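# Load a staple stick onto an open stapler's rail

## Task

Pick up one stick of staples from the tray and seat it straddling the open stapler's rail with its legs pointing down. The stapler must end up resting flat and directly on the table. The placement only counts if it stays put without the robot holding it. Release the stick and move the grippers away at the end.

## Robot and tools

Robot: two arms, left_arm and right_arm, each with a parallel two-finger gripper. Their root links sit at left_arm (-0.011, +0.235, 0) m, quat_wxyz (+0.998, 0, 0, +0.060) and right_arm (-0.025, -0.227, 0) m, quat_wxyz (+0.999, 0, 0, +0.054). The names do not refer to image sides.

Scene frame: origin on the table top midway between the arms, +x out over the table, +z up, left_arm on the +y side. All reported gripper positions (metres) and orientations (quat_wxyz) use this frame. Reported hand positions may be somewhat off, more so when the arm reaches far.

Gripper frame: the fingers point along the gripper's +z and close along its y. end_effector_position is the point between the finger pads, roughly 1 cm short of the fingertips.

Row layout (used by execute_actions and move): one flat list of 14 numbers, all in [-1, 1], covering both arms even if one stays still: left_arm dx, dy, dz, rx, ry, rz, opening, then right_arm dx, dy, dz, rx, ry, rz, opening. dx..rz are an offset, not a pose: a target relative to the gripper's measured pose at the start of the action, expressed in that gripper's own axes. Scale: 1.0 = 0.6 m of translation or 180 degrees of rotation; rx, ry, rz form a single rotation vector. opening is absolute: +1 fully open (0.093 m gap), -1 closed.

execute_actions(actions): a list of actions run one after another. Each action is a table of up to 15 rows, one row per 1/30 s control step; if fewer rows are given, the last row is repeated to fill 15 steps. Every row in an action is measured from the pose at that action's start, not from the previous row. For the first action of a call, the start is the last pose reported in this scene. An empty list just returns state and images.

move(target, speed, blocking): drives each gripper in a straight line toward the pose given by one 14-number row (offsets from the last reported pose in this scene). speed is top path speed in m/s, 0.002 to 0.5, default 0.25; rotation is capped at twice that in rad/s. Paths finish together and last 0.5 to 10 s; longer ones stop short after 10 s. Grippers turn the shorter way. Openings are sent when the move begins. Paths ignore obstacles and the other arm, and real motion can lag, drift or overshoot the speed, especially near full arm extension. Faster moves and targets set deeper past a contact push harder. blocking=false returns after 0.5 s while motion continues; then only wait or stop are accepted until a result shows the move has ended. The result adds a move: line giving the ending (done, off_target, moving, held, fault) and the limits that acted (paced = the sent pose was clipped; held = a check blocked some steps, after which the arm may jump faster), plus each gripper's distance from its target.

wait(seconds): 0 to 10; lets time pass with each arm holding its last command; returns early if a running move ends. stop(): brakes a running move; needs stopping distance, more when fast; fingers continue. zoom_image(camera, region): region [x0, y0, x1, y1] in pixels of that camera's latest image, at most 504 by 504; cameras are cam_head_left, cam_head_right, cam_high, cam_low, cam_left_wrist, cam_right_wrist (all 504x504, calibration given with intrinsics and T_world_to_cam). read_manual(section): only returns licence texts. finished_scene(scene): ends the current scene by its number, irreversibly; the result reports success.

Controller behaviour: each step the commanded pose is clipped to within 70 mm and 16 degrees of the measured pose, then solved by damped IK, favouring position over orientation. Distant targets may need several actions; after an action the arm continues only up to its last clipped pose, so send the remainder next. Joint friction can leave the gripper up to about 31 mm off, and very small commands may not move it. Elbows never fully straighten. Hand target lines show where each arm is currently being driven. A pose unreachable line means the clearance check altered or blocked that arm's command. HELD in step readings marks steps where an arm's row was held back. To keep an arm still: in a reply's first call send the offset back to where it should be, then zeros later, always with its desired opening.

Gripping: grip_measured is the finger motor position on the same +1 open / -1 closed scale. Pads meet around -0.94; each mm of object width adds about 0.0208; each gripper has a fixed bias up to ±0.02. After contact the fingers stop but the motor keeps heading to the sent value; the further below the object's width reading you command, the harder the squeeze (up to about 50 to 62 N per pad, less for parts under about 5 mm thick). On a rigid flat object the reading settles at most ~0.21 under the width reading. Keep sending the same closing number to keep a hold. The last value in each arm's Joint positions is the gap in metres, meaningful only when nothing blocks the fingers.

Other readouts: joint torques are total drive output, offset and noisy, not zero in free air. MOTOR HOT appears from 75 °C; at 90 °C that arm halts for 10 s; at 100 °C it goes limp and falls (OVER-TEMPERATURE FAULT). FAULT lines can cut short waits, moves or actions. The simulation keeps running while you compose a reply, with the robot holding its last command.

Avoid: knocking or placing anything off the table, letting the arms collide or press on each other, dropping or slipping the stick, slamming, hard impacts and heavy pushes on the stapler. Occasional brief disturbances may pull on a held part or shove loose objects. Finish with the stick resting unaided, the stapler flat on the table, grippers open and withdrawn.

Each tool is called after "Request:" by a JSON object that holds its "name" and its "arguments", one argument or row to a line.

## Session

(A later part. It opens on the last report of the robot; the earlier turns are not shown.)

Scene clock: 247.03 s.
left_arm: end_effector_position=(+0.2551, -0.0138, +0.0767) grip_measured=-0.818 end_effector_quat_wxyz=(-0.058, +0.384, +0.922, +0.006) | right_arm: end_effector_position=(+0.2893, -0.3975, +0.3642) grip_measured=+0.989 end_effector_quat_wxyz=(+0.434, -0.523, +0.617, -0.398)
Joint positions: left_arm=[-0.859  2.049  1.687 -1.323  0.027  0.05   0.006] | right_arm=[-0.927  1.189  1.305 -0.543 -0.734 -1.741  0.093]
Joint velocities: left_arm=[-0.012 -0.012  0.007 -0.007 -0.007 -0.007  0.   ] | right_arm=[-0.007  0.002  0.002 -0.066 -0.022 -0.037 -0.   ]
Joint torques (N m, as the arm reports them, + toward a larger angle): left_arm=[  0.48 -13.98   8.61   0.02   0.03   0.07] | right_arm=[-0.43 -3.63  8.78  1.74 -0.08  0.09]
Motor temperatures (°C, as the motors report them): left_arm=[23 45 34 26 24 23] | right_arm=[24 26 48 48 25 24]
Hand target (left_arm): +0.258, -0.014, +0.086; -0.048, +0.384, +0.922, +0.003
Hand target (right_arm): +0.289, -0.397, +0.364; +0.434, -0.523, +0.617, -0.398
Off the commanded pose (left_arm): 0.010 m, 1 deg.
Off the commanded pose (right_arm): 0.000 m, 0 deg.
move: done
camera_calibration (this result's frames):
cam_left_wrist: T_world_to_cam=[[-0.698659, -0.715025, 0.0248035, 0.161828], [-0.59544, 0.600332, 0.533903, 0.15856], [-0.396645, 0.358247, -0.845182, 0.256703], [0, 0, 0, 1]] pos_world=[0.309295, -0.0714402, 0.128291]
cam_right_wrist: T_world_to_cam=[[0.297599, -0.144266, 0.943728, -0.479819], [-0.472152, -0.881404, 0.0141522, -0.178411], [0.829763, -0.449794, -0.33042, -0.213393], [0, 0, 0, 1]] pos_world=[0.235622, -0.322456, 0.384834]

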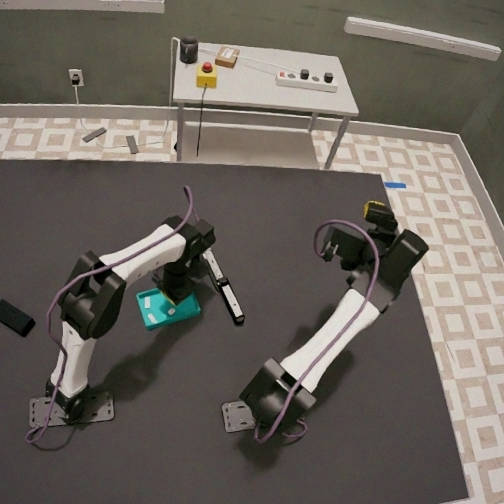

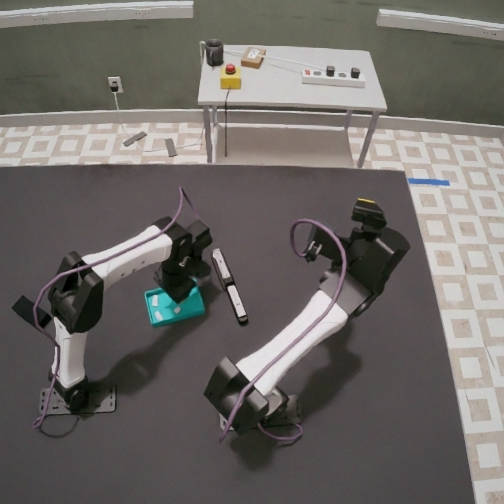

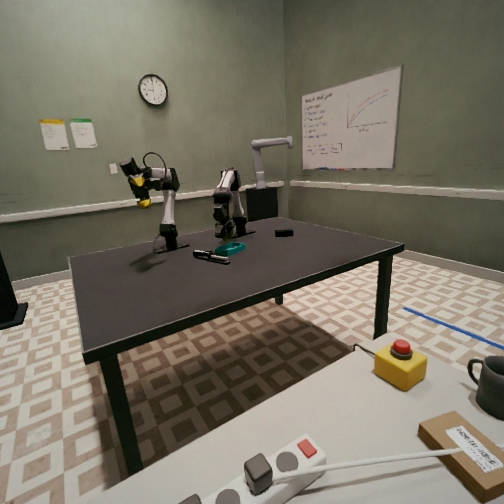

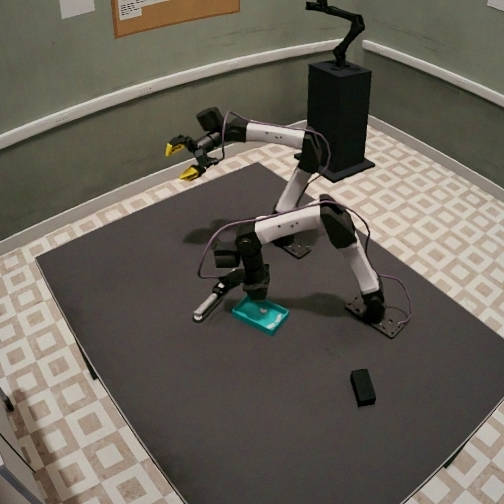

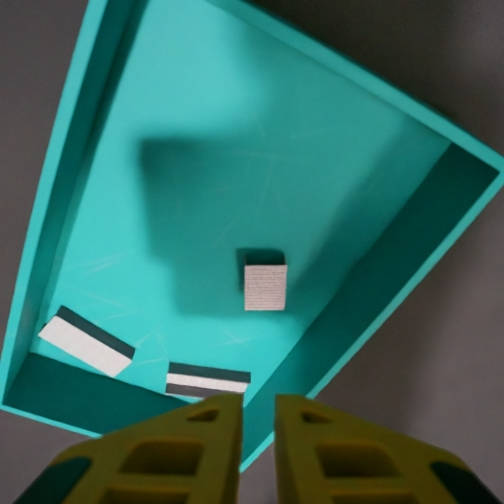

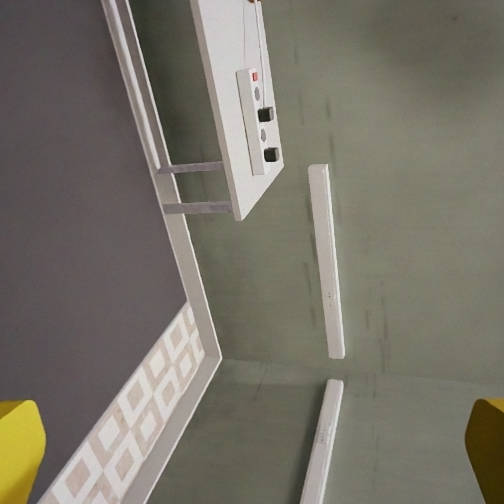

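Request:
{"name": "move", "arguments": {
  "target": [0.004,-0.004,0.05,0.06,0,0,-0.5,0,0,0,0,0,0,1],
  "speed": 0.03
}}

Scene clock: 269.30 s.
left_arm: end_effector_position=(+0.2494, -0.0150, +0.0567) grip_measured=-0.502 end_effector_quat_wxyz=(-0.083, +0.378, +0.919, -0.077) | right_arm: end_effector_position=(+0.2893, -0.3975, +0.3642) grip_measured=+0.989 end_effector_quat_wxyz=(+0.434, -0.523, +0.617, -0.398)
Joint positions: left_arm=[-0.795  2.049  1.594 -1.235  0.194  0.117  0.021] | right_arm=[-0.927  1.189  1.305 -0.543 -0.734 -1.741  0.093]
Joint velocities: left_arm=[-0.002 -0.022 -0.007 -0.051 -0.007 -0.022  0.001] | right_arm=[ 0.007 -0.017 -0.002  0.007 -0.007  0.095 -0.   ]
Joint torques (N m, as the arm reports them, + toward a larger angle): left_arm=[  1.12 -10.64   5.48   0.17   0.17   0.15] | right_arm=[-0.3  -3.59  8.76  1.75 -0.11  0.1 ]
Motor temperatures (°C, as the motors report them): left_arm=[23 48 35 26 24 23] | right_arm=[24 26 48 48 25 24]
Hand target (left_arm): +0.249, -0.012, +0.048; -0.094, +0.376, +0.918, -0.079
Hand target (right_arm): +0.289, -0.397, +0.364; +0.434, -0.523, +0.617, -0.398
Off the commanded pose (left_arm): 0.010 m, 1 deg.
Off the commanded pose (right_arm): 0.000 m, 0 deg.
move: done
camera_calibration (this result's frames):
cam_left_wrist: T_world_to_cam=[[-0.673785, -0.71239, 0.196253, 0.141551], [-0.54838, 0.660092, 0.513379, 0.156887], [-0.495271, 0.238286, -0.83542, 0.260178], [0, 0, 0, 1]] pos_world=[0.310267, -0.064717, 0.109036]
cam_right_wrist: T_world_to_cam=[[0.297599, -0.144266, 0.943728, -0.479819], [-0.472152, -0.881404, 0.0141522, -0.178411], [0.829763, -0.449794, -0.33042, -0.213393], [0, 0, 0, 1]] pos_world=[0.235622, -0.322456, 0.384834]

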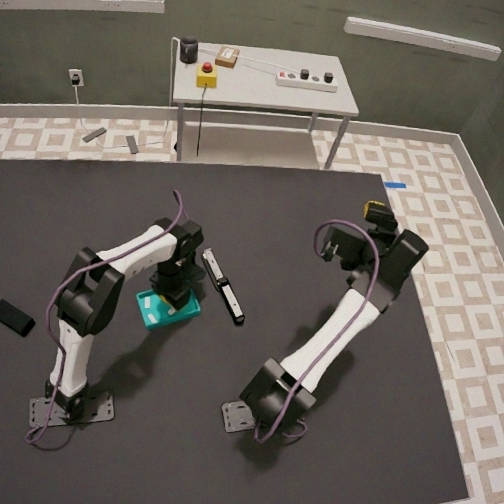

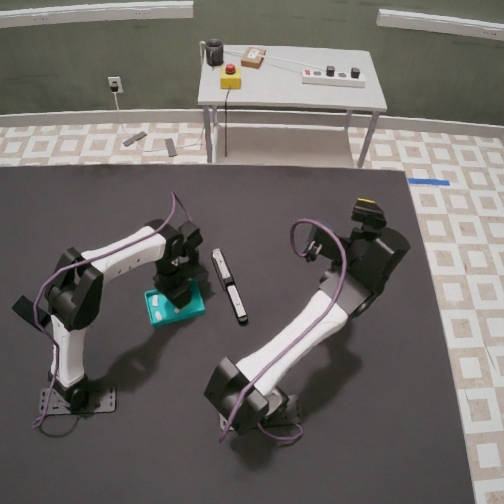

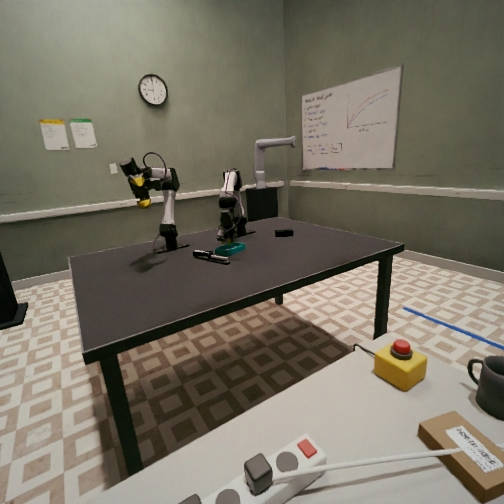

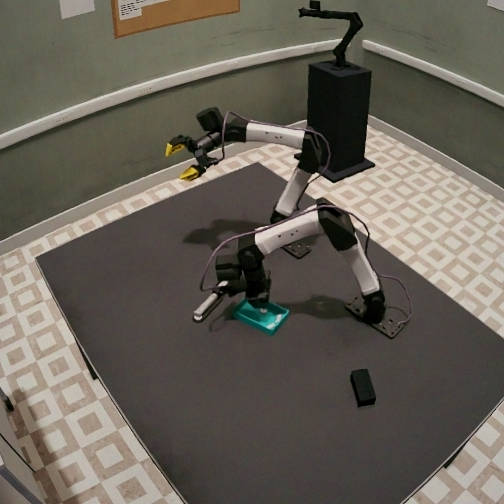

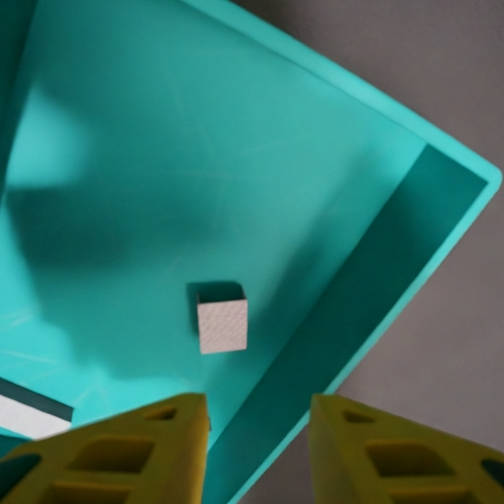

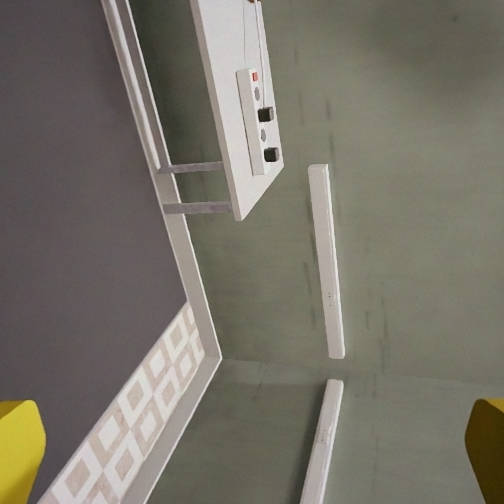

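Request:
{"name": "move", "arguments": {
  "target": [0,0,0.02,-0.115,0,0,-0.5,0,0,0,0,0,0,1],
  "speed": 0.05
}}

Scene clock: 283.57 s.
left_arm: end_effector_position=(+0.2488, -0.0161, +0.0455) grip_measured=-0.502 end_effector_quat_wxyz=(-0.018, +0.388, +0.918, +0.083) | right_arm: end_effector_position=(+0.2893, -0.3975, +0.3642) grip_measured=+0.989 end_effector_quat_wxyz=(+0.434, -0.523, +0.617, -0.398)
Joint positions: left_arm=[-0.952  2.049  1.556 -1.182 -0.136 -0.04   0.021] | right_arm=[-0.927  1.189  1.305 -0.543 -0.734 -1.741  0.093]
Joint velocities: left_arm=[-0.002  0.002  0.002 -0.066 -0.051 -0.051 -0.001] | right_arm=[ 0.002 -0.007 -0.002  0.022  0.051 -0.066 -0.001]
Joint torques (N m, as the arm reports them, + toward a larger angle): left_arm=[ -0.76 -13.17   5.41   0.19  -0.13  -0.02] | right_arm=[-0.36 -3.41  8.69  1.77 -0.08  0.14]
Motor temperatures (°C, as the motors report them): left_arm=[23 48 35 25 24 23] | right_arm=[24 26 49 48 25 24]
Hand target (left_arm): +0.246, -0.016, +0.045; -0.014, +0.388, +0.918, +0.088
Hand target (right_arm): +0.289, -0.397, +0.364; +0.434, -0.523, +0.617, -0.398
Off the commanded pose (left_arm): 0.002 m, 1 deg.
Off the commanded pose (right_arm): 0.000 m, 0 deg.
move: done
camera_calibration (this result's frames):
cam_left_wrist: T_world_to_cam=[[-0.704437, -0.694536, -0.146248, 0.166066], [-0.653426, 0.554148, 0.515709, 0.187386], [-0.277135, 0.458847, -0.84419, 0.200427], [0, 0, 0, 1]] pos_world=[0.294971, -0.0804656, 0.0968487]
cam_right_wrist: T_world_to_cam=[[0.297599, -0.144266, 0.943728, -0.479819], [-0.472152, -0.881404, 0.0141522, -0.178411], [0.829763, -0.449794, -0.33042, -0.213393], [0, 0, 0, 1]] pos_world=[0.235622, -0.322456, 0.384834]

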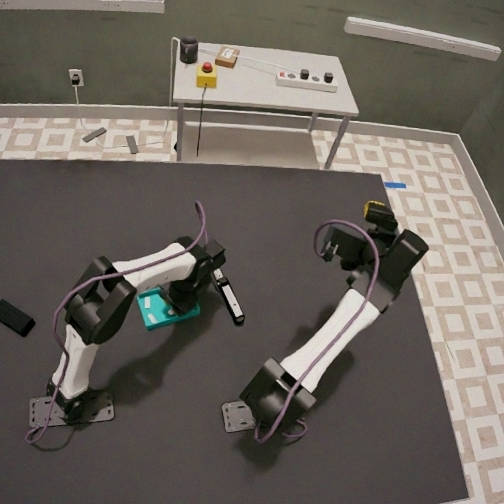

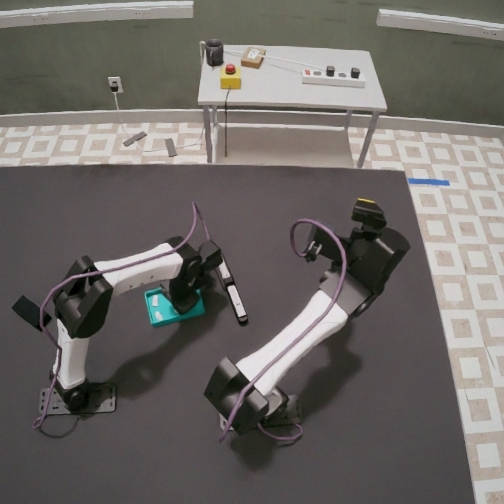

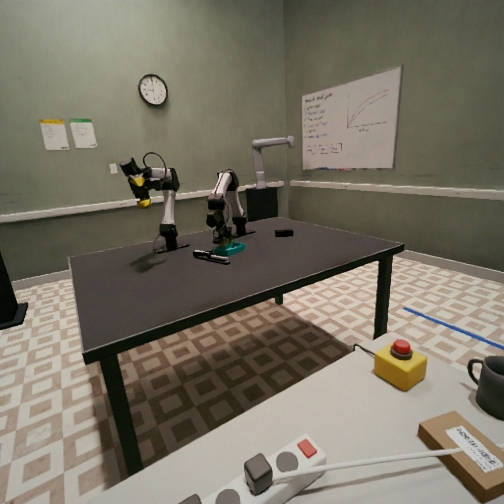

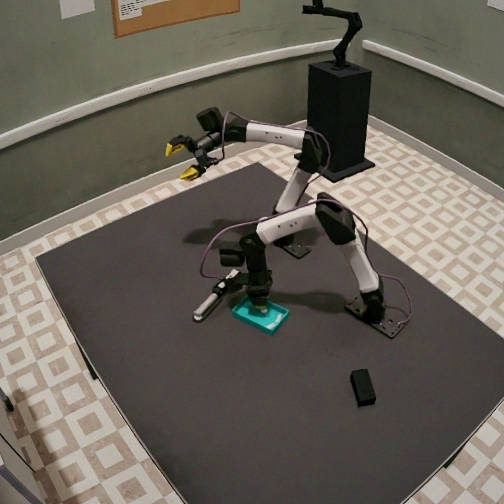

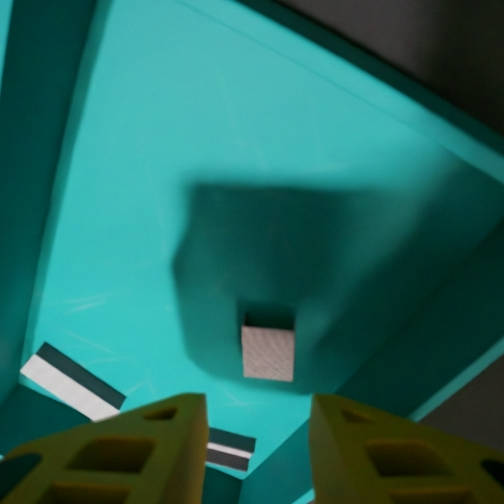

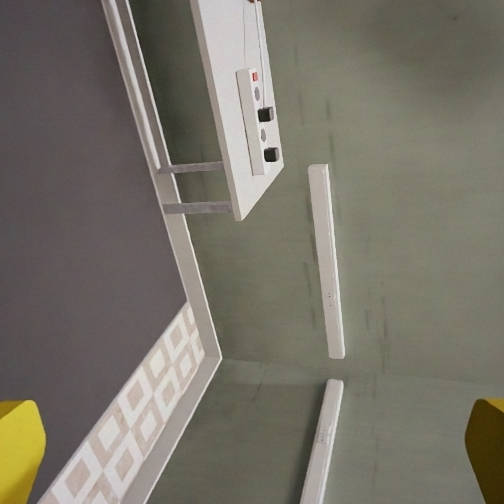

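Request:
{"name": "move", "arguments": {
  "target": [-0.004,0,0.055,0,0,0,-0.5,0,0,0,0,0,0,1],
  "speed": 0.02
}}

Scene clock: 289.63 s.
left_arm: end_effector_position=(+0.2502, -0.0170, +0.0339) grip_measured=-0.502 end_effector_quat_wxyz=(-0.010, +0.390, +0.917, +0.080) | right_arm: end_effector_position=(+0.2893, -0.3975, +0.3642) grip_measured=+0.989 end_effector_quat_wxyz=(+0.434, -0.523, +0.617, -0.398)
Joint positions: left_arm=[-0.952  2.05   1.512 -1.119 -0.138 -0.034  0.021] | right_arm=[-0.927  1.189  1.305 -0.543 -0.734 -1.741  0.093]
Joint velocities: left_arm=[ 0.002 -0.027  0.007  0.037 -0.022  0.037 -0.001] | right_arm=[ 0.002 -0.012 -0.007 -0.037 -0.007  0.022  0.001]
Joint torques (N m, as the arm reports them, + toward a larger angle): left_arm=[ 1.11 -9.36  2.82  0.63 -0.11  0.1 ] | right_arm=[-0.33 -3.67  8.76  1.76 -0.07  0.13]
Motor temperatures (°C, as the motors report them): left_arm=[23 48 34 25 24 23] | right_arm=[24 26 49 48 25 24]
Hand target (left_arm): +0.251, -0.011, +0.014; -0.019, +0.388, +0.918, +0.084
Hand target (right_arm): +0.289, -0.397, +0.364; +0.434, -0.523, +0.617, -0.398
Off the commanded pose (left_arm): 0.022 m, 1 deg.
Off the commanded pose (right_arm): 0.000 m, 0 deg.
move: off_target (left_arm)
camera_calibration (this result's frames):
cam_left_wrist: T_world_to_cam=[[-0.707117, -0.691596, -0.147243, 0.165441], [-0.656315, 0.564457, 0.500639, 0.196203], [-0.263128, 0.450648, -0.853042, 0.188141], [0, 0, 0, 1]] pos_world=[0.295262, -0.0811155, 0.0866255]
cam_right_wrist: T_world_to_cam=[[0.297599, -0.144266, 0.943728, -0.479819], [-0.472152, -0.881404, 0.0141522, -0.178411], [0.829763, -0.449794, -0.33042, -0.213393], [0, 0, 0, 1]] pos_world=[0.235622, -0.322456, 0.384834]

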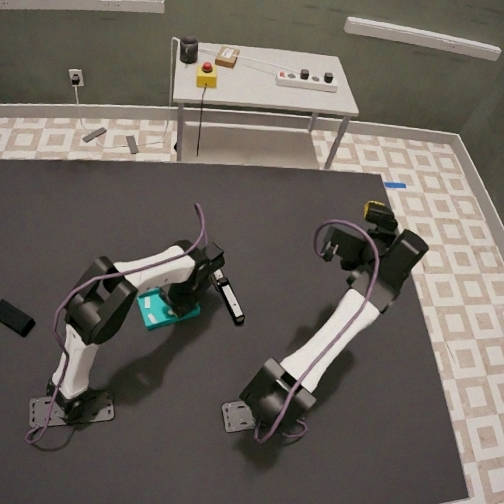

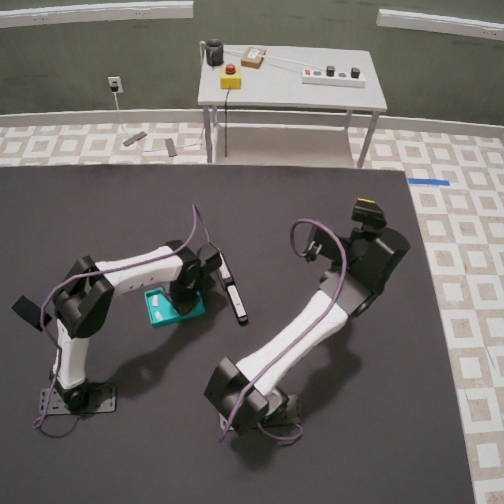

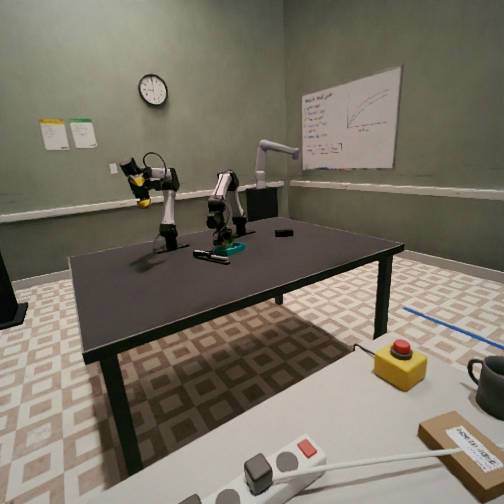

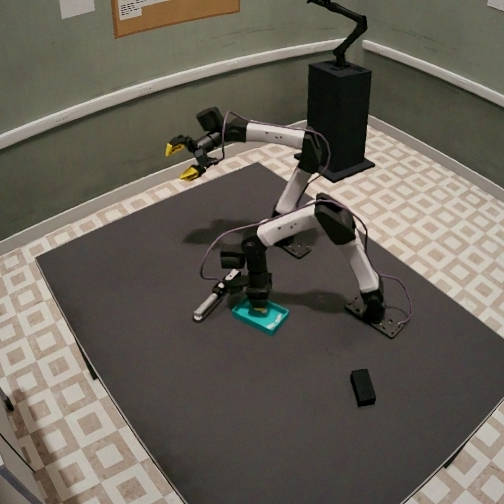

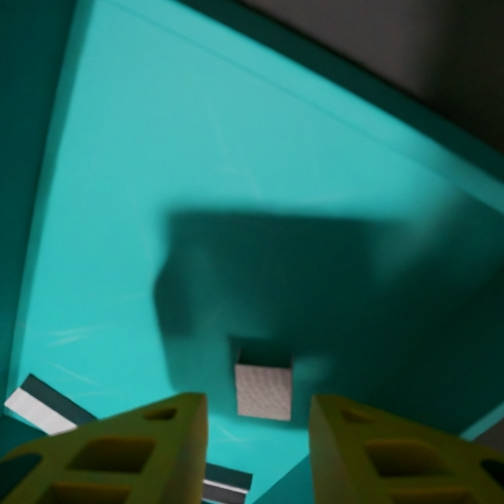

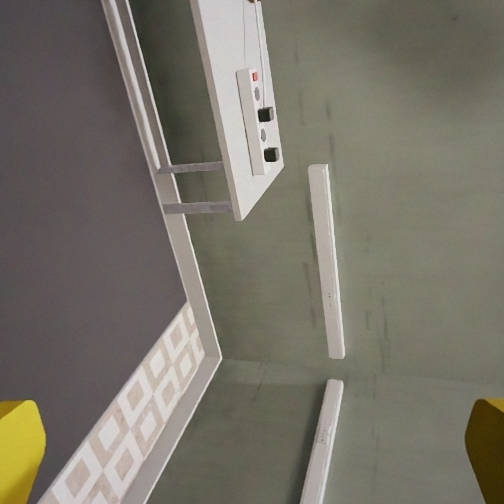

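Request:
{"name": "move", "arguments": {
  "target": [0,0,-0.05,0.06,0,0,-0.5,0,0,0,0,0,0,1],
  "speed": 0.05
}}

Request:
{"name": "move", "arguments": {
  "target": [0,0,0,0.06,0,0,-0.5,0,0,0,0,0,0,1],
  "speed": 0.05
}}

Scene clock: 306.10 s.
left_arm: end_effector_position=(+0.2451, -0.0209, +0.0542) grip_measured=-0.502 end_effector_quat_wxyz=(-0.054, +0.387, +0.920, +0.004) | right_arm: end_effector_position=(+0.2893, -0.3975, +0.3642) grip_measured=+0.989 end_effector_quat_wxyz=(+0.434, -0.523, +0.617, -0.398)
Joint positions: left_arm=[-0.89   2.046  1.594 -1.223  0.032  0.027  0.021] | right_arm=[-0.927  1.189  1.305 -0.543 -0.734 -1.741  0.093]
Joint velocities: left_arm=[-0.002 -0.007 -0.022  0.022  0.051 -0.022 -0.001] | right_arm=[ 0.007 -0.007  0.007 -0.037 -0.007 -0.007  0.001]
Joint torques (N m, as the arm reports them, + toward a larger angle): left_arm=[  1.01 -13.94   8.57   0.01   0.09   0.16] | right_arm=[-0.36 -3.58  8.69  1.77 -0.06  0.1 ]
Motor temperatures (°C, as the motors report them): left_arm=[23 47 33 25 24 23] | right_arm=[24 26 49 49 25 24]
Hand target (left_arm): +0.249, -0.022, +0.064; -0.046, +0.387, +0.921, -0.005
Hand target (right_arm): +0.289, -0.397, +0.364; +0.434, -0.523, +0.617, -0.398
Off the commanded pose (left_arm): 0.010 m, 1 deg.
Off the commanded pose (right_arm): 0.000 m, 0 deg.
move: done
camera_calibration (this result's frames):
cam_left_wrist: T_world_to_cam=[[-0.704201, -0.709485, 0.0270591, 0.151645], [-0.593217, 0.608884, 0.526643, 0.168966], [-0.390121, 0.35481, -0.849656, 0.234794], [0, 0, 0, 1]] pos_world=[0.29862, -0.0785988, 0.106406]
cam_right_wrist: T_world_to_cam=[[0.297599, -0.144266, 0.943728, -0.479819], [-0.472152, -0.881404, 0.0141522, -0.178411], [0.829763, -0.449794, -0.33042, -0.213393], [0, 0, 0, 1]] pos_world=[0.235622, -0.322456, 0.384834]

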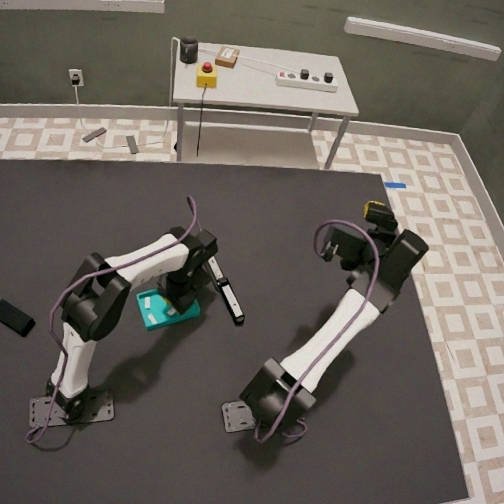

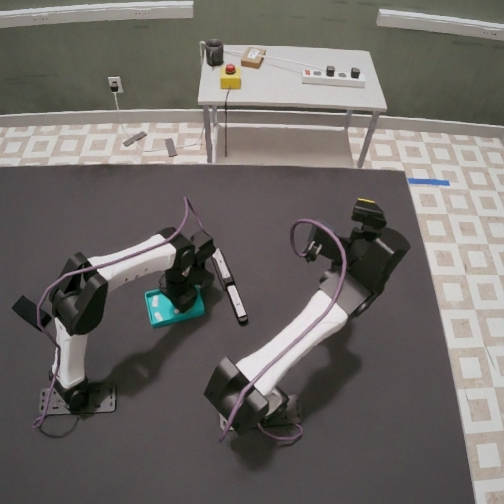

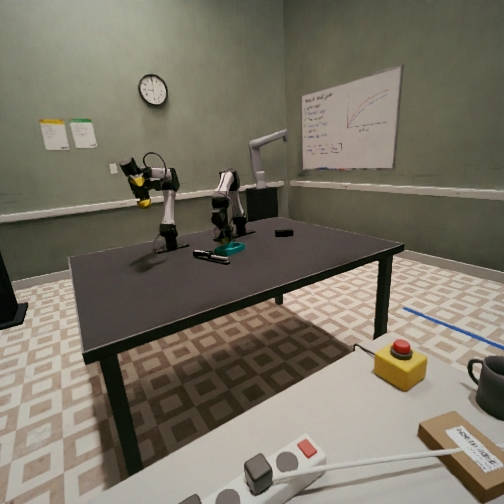

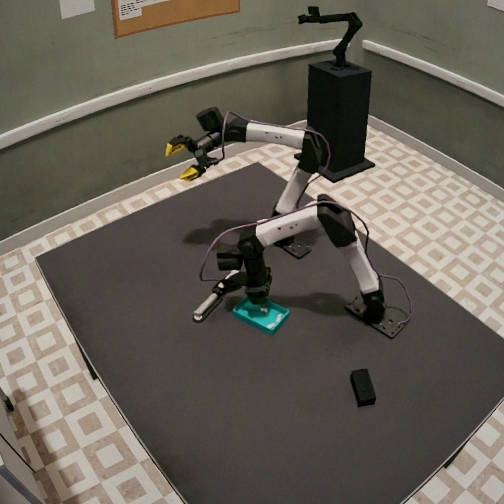

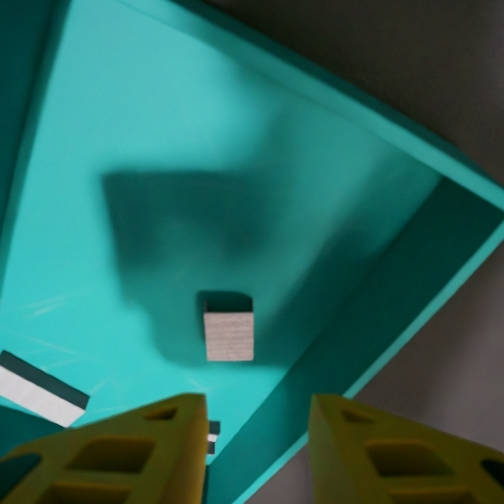

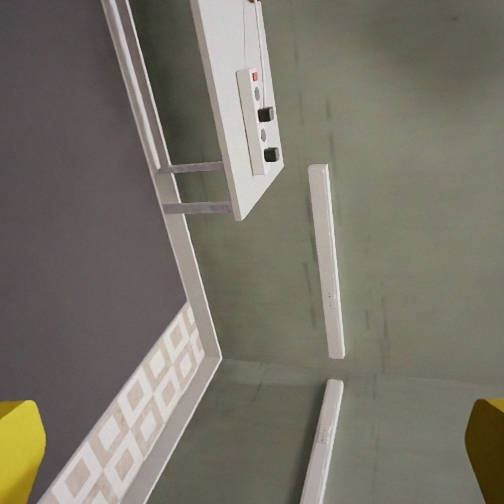

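Scene clock: 308.27 s.
left_arm: end_effector_position=(+0.2442, -0.0226, +0.0575) grip_measured=-0.502 end_effector_quat_wxyz=(-0.081, +0.382, +0.917, -0.078) | right_arm: end_effector_position=(+0.2893, -0.3975, +0.3642) grip_measured=+0.989 end_effector_quat_wxyz=(+0.434, -0.523, +0.617, -0.398)
Joint positions: left_arm=[-0.819  2.046  1.594 -1.228  0.198  0.1    0.021] | right_arm=[-0.927  1.189  1.305 -0.543 -0.734 -1.741  0.093]
Joint velocities: left_arm=[ 0.002 -0.002 -0.017 -0.022 -0.125 -0.022  0.   ] | right_arm=[ 0.002  0.007 -0.022  0.037 -0.022 -0.095 -0.   ]
Joint torques (N m, as the arm reports them, + toward a larger angle): left_arm=[  0.95 -10.67   7.62   0.     0.21   0.16] | right_arm=[-0.26 -3.64  8.63  1.72 -0.07  0.13]
Motor temperatures (°C, as the motors report them): left_arm=[23 47 33 25 24 23] | right_arm=[24 26 49 49 25 24]
Hand target (left_arm): +0.245, -0.021, +0.054; -0.090, +0.380, +0.917, -0.082
Hand target (right_arm): +0.289, -0.397, +0.364; +0.434, -0.523, +0.617, -0.398
Off the commanded pose (left_arm): 0.004 m, 1 deg.
Off the commanded pose (right_arm): 0.000 m, 0 deg.
move: done
camera_calibration (this result's frames):
cam_left_wrist: T_world_to_cam=[[-0.679094, -0.7067, 0.198507, 0.133804], [-0.545212, 0.666671, 0.508225, 0.15833], [-0.491502, 0.236904, -0.838035, 0.259298], [0, 0, 0, 1]] pos_world=[0.304635, -0.0724236, 0.110272]
cam_right_wrist: T_world_to_cam=[[0.297599, -0.144266, 0.943728, -0.479819], [-0.472152, -0.881404, 0.0141522, -0.178411], [0.829763, -0.449794, -0.33042, -0.213393], [0, 0, 0, 1]] pos_world=[0.235622, -0.322456, 0.384834]

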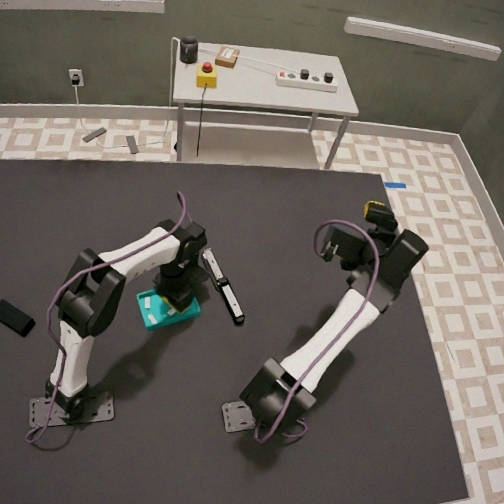

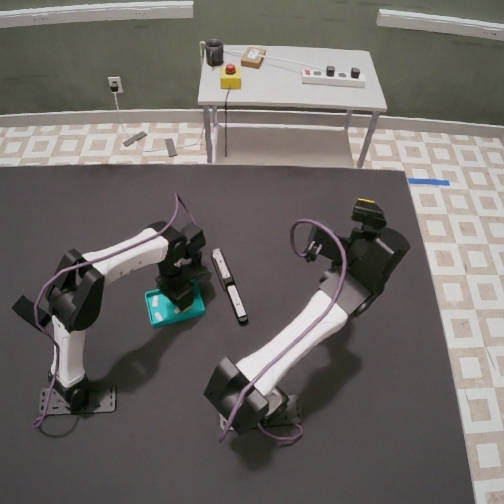

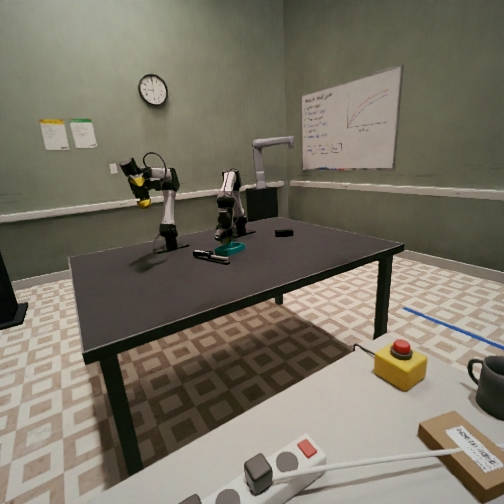

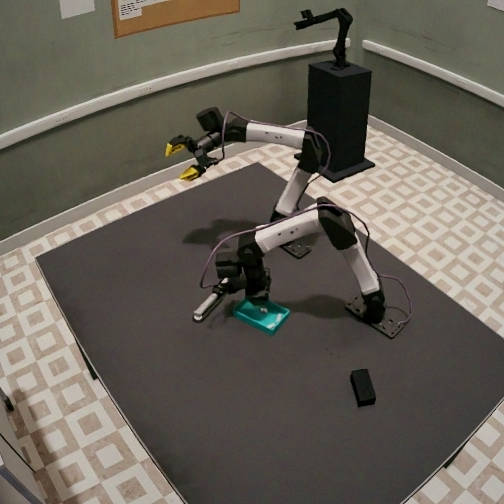

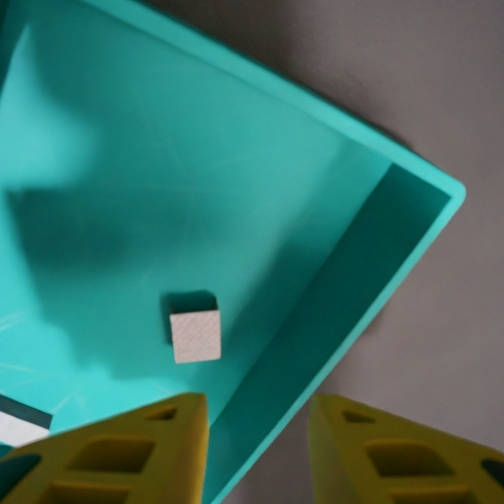

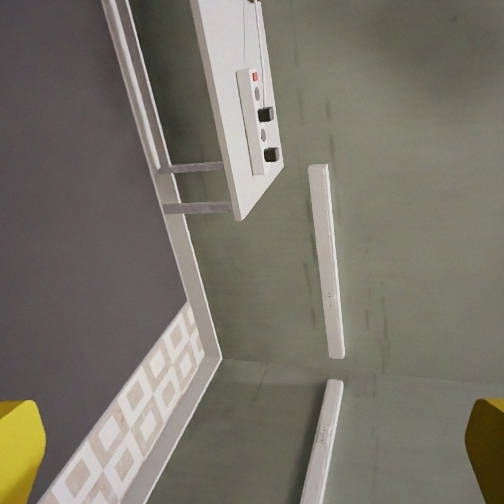

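Request:
{"name": "move", "arguments": {
  "target": [0,0.03,0.028,0,0,0,-0.5,0,0,0,0,0,0,1],
  "speed": 0.03
}}

Scene clock: 317.87 s.
left_arm: end_effector_position=(+0.2516, -0.0165, +0.0443) grip_measured=-0.502 end_effector_quat_wxyz=(-0.077, +0.382, +0.917, -0.082) | right_arm: end_effector_position=(+0.2893, -0.3975, +0.3642) grip_measured=+0.989 end_effector_quat_wxyz=(+0.434, -0.523, +0.617, -0.398)
Joint positions: left_arm=[-0.792  2.057  1.557 -1.176  0.2    0.128  0.021] | right_arm=[-0.927  1.189  1.305 -0.543 -0.734 -1.741  0.093]
Joint velocities: left_arm=[-0.017 -0.022  0.012  0.037  0.066 -0.081 -0.001] | right_arm=[ 0.007 -0.022 -0.017  0.007 -0.037 -0.022 -0.   ]
Joint torques (N m, as the arm reports them, + toward a larger angle): left_arm=[  1.1  -11.47   5.48   0.21   0.07   0.14] | right_arm=[-0.15 -3.58  8.83  1.73 -0.08  0.09]
Motor temperatures (°C, as the motors report them): left_arm=[23 46 34 25 24 23] | right_arm=[24 26 49 49 25 24]
Hand target (left_arm): +0.253, -0.011, +0.037; -0.081, +0.382, +0.917, -0.078
Hand target (right_arm): +0.289, -0.397, +0.364; +0.434, -0.523, +0.617, -0.398
Off the commanded pose (left_arm): 0.009 m, 1 deg.
Off the commanded pose (right_arm): 0.000 m, 0 deg.
move: done
camera_calibration (this result's frames):
cam_left_wrist: T_world_to_cam=[[-0.680018, -0.704815, 0.202018, 0.145873], [-0.547775, 0.671527, 0.498992, 0.166138], [-0.487358, 0.228663, -0.842731, 0.249396], [0, 0, 0, 1]] pos_world=[0.311748, -0.0657803, 0.0978033]
cam_right_wrist: T_world_to_cam=[[0.297599, -0.144266, 0.943728, -0.479819], [-0.472152, -0.881404, 0.0141522, -0.178411], [0.829763, -0.449794, -0.33042, -0.213393], [0, 0, 0, 1]] pos_world=[0.235622, -0.322456, 0.384834]

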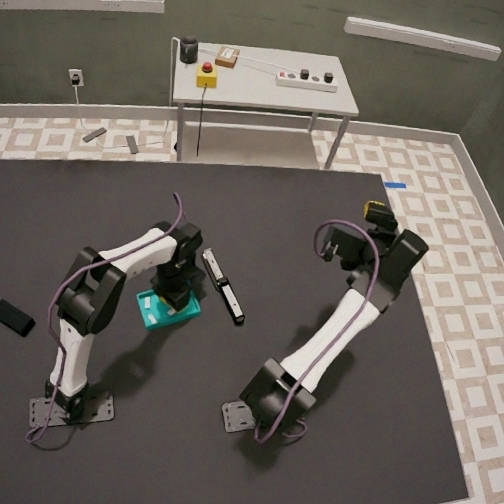

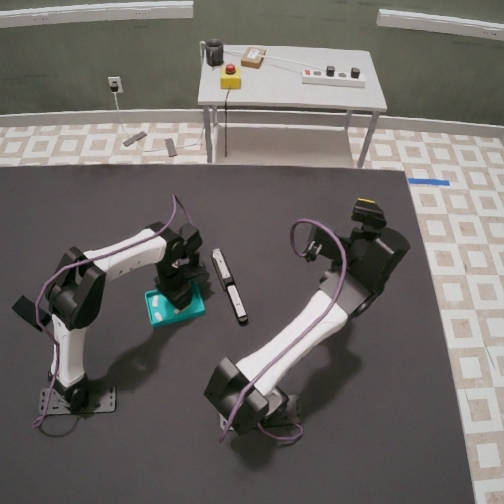

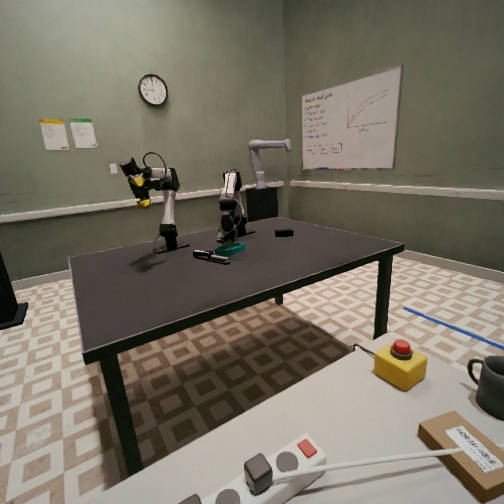

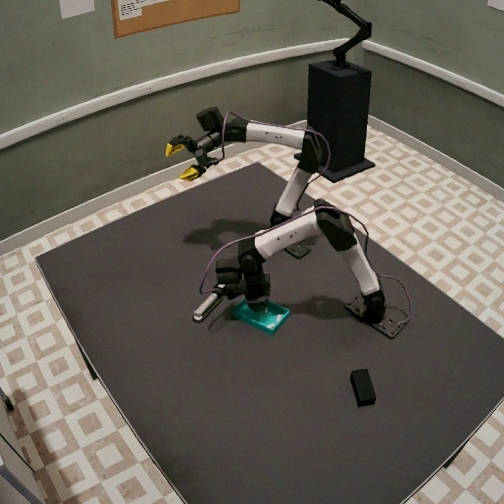

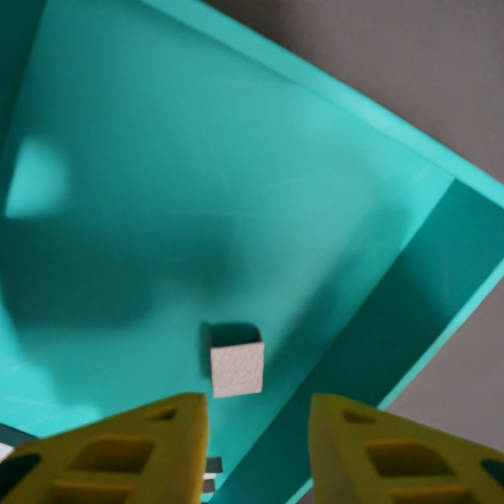

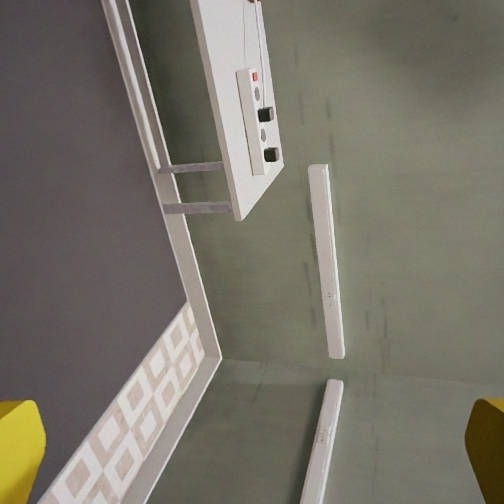

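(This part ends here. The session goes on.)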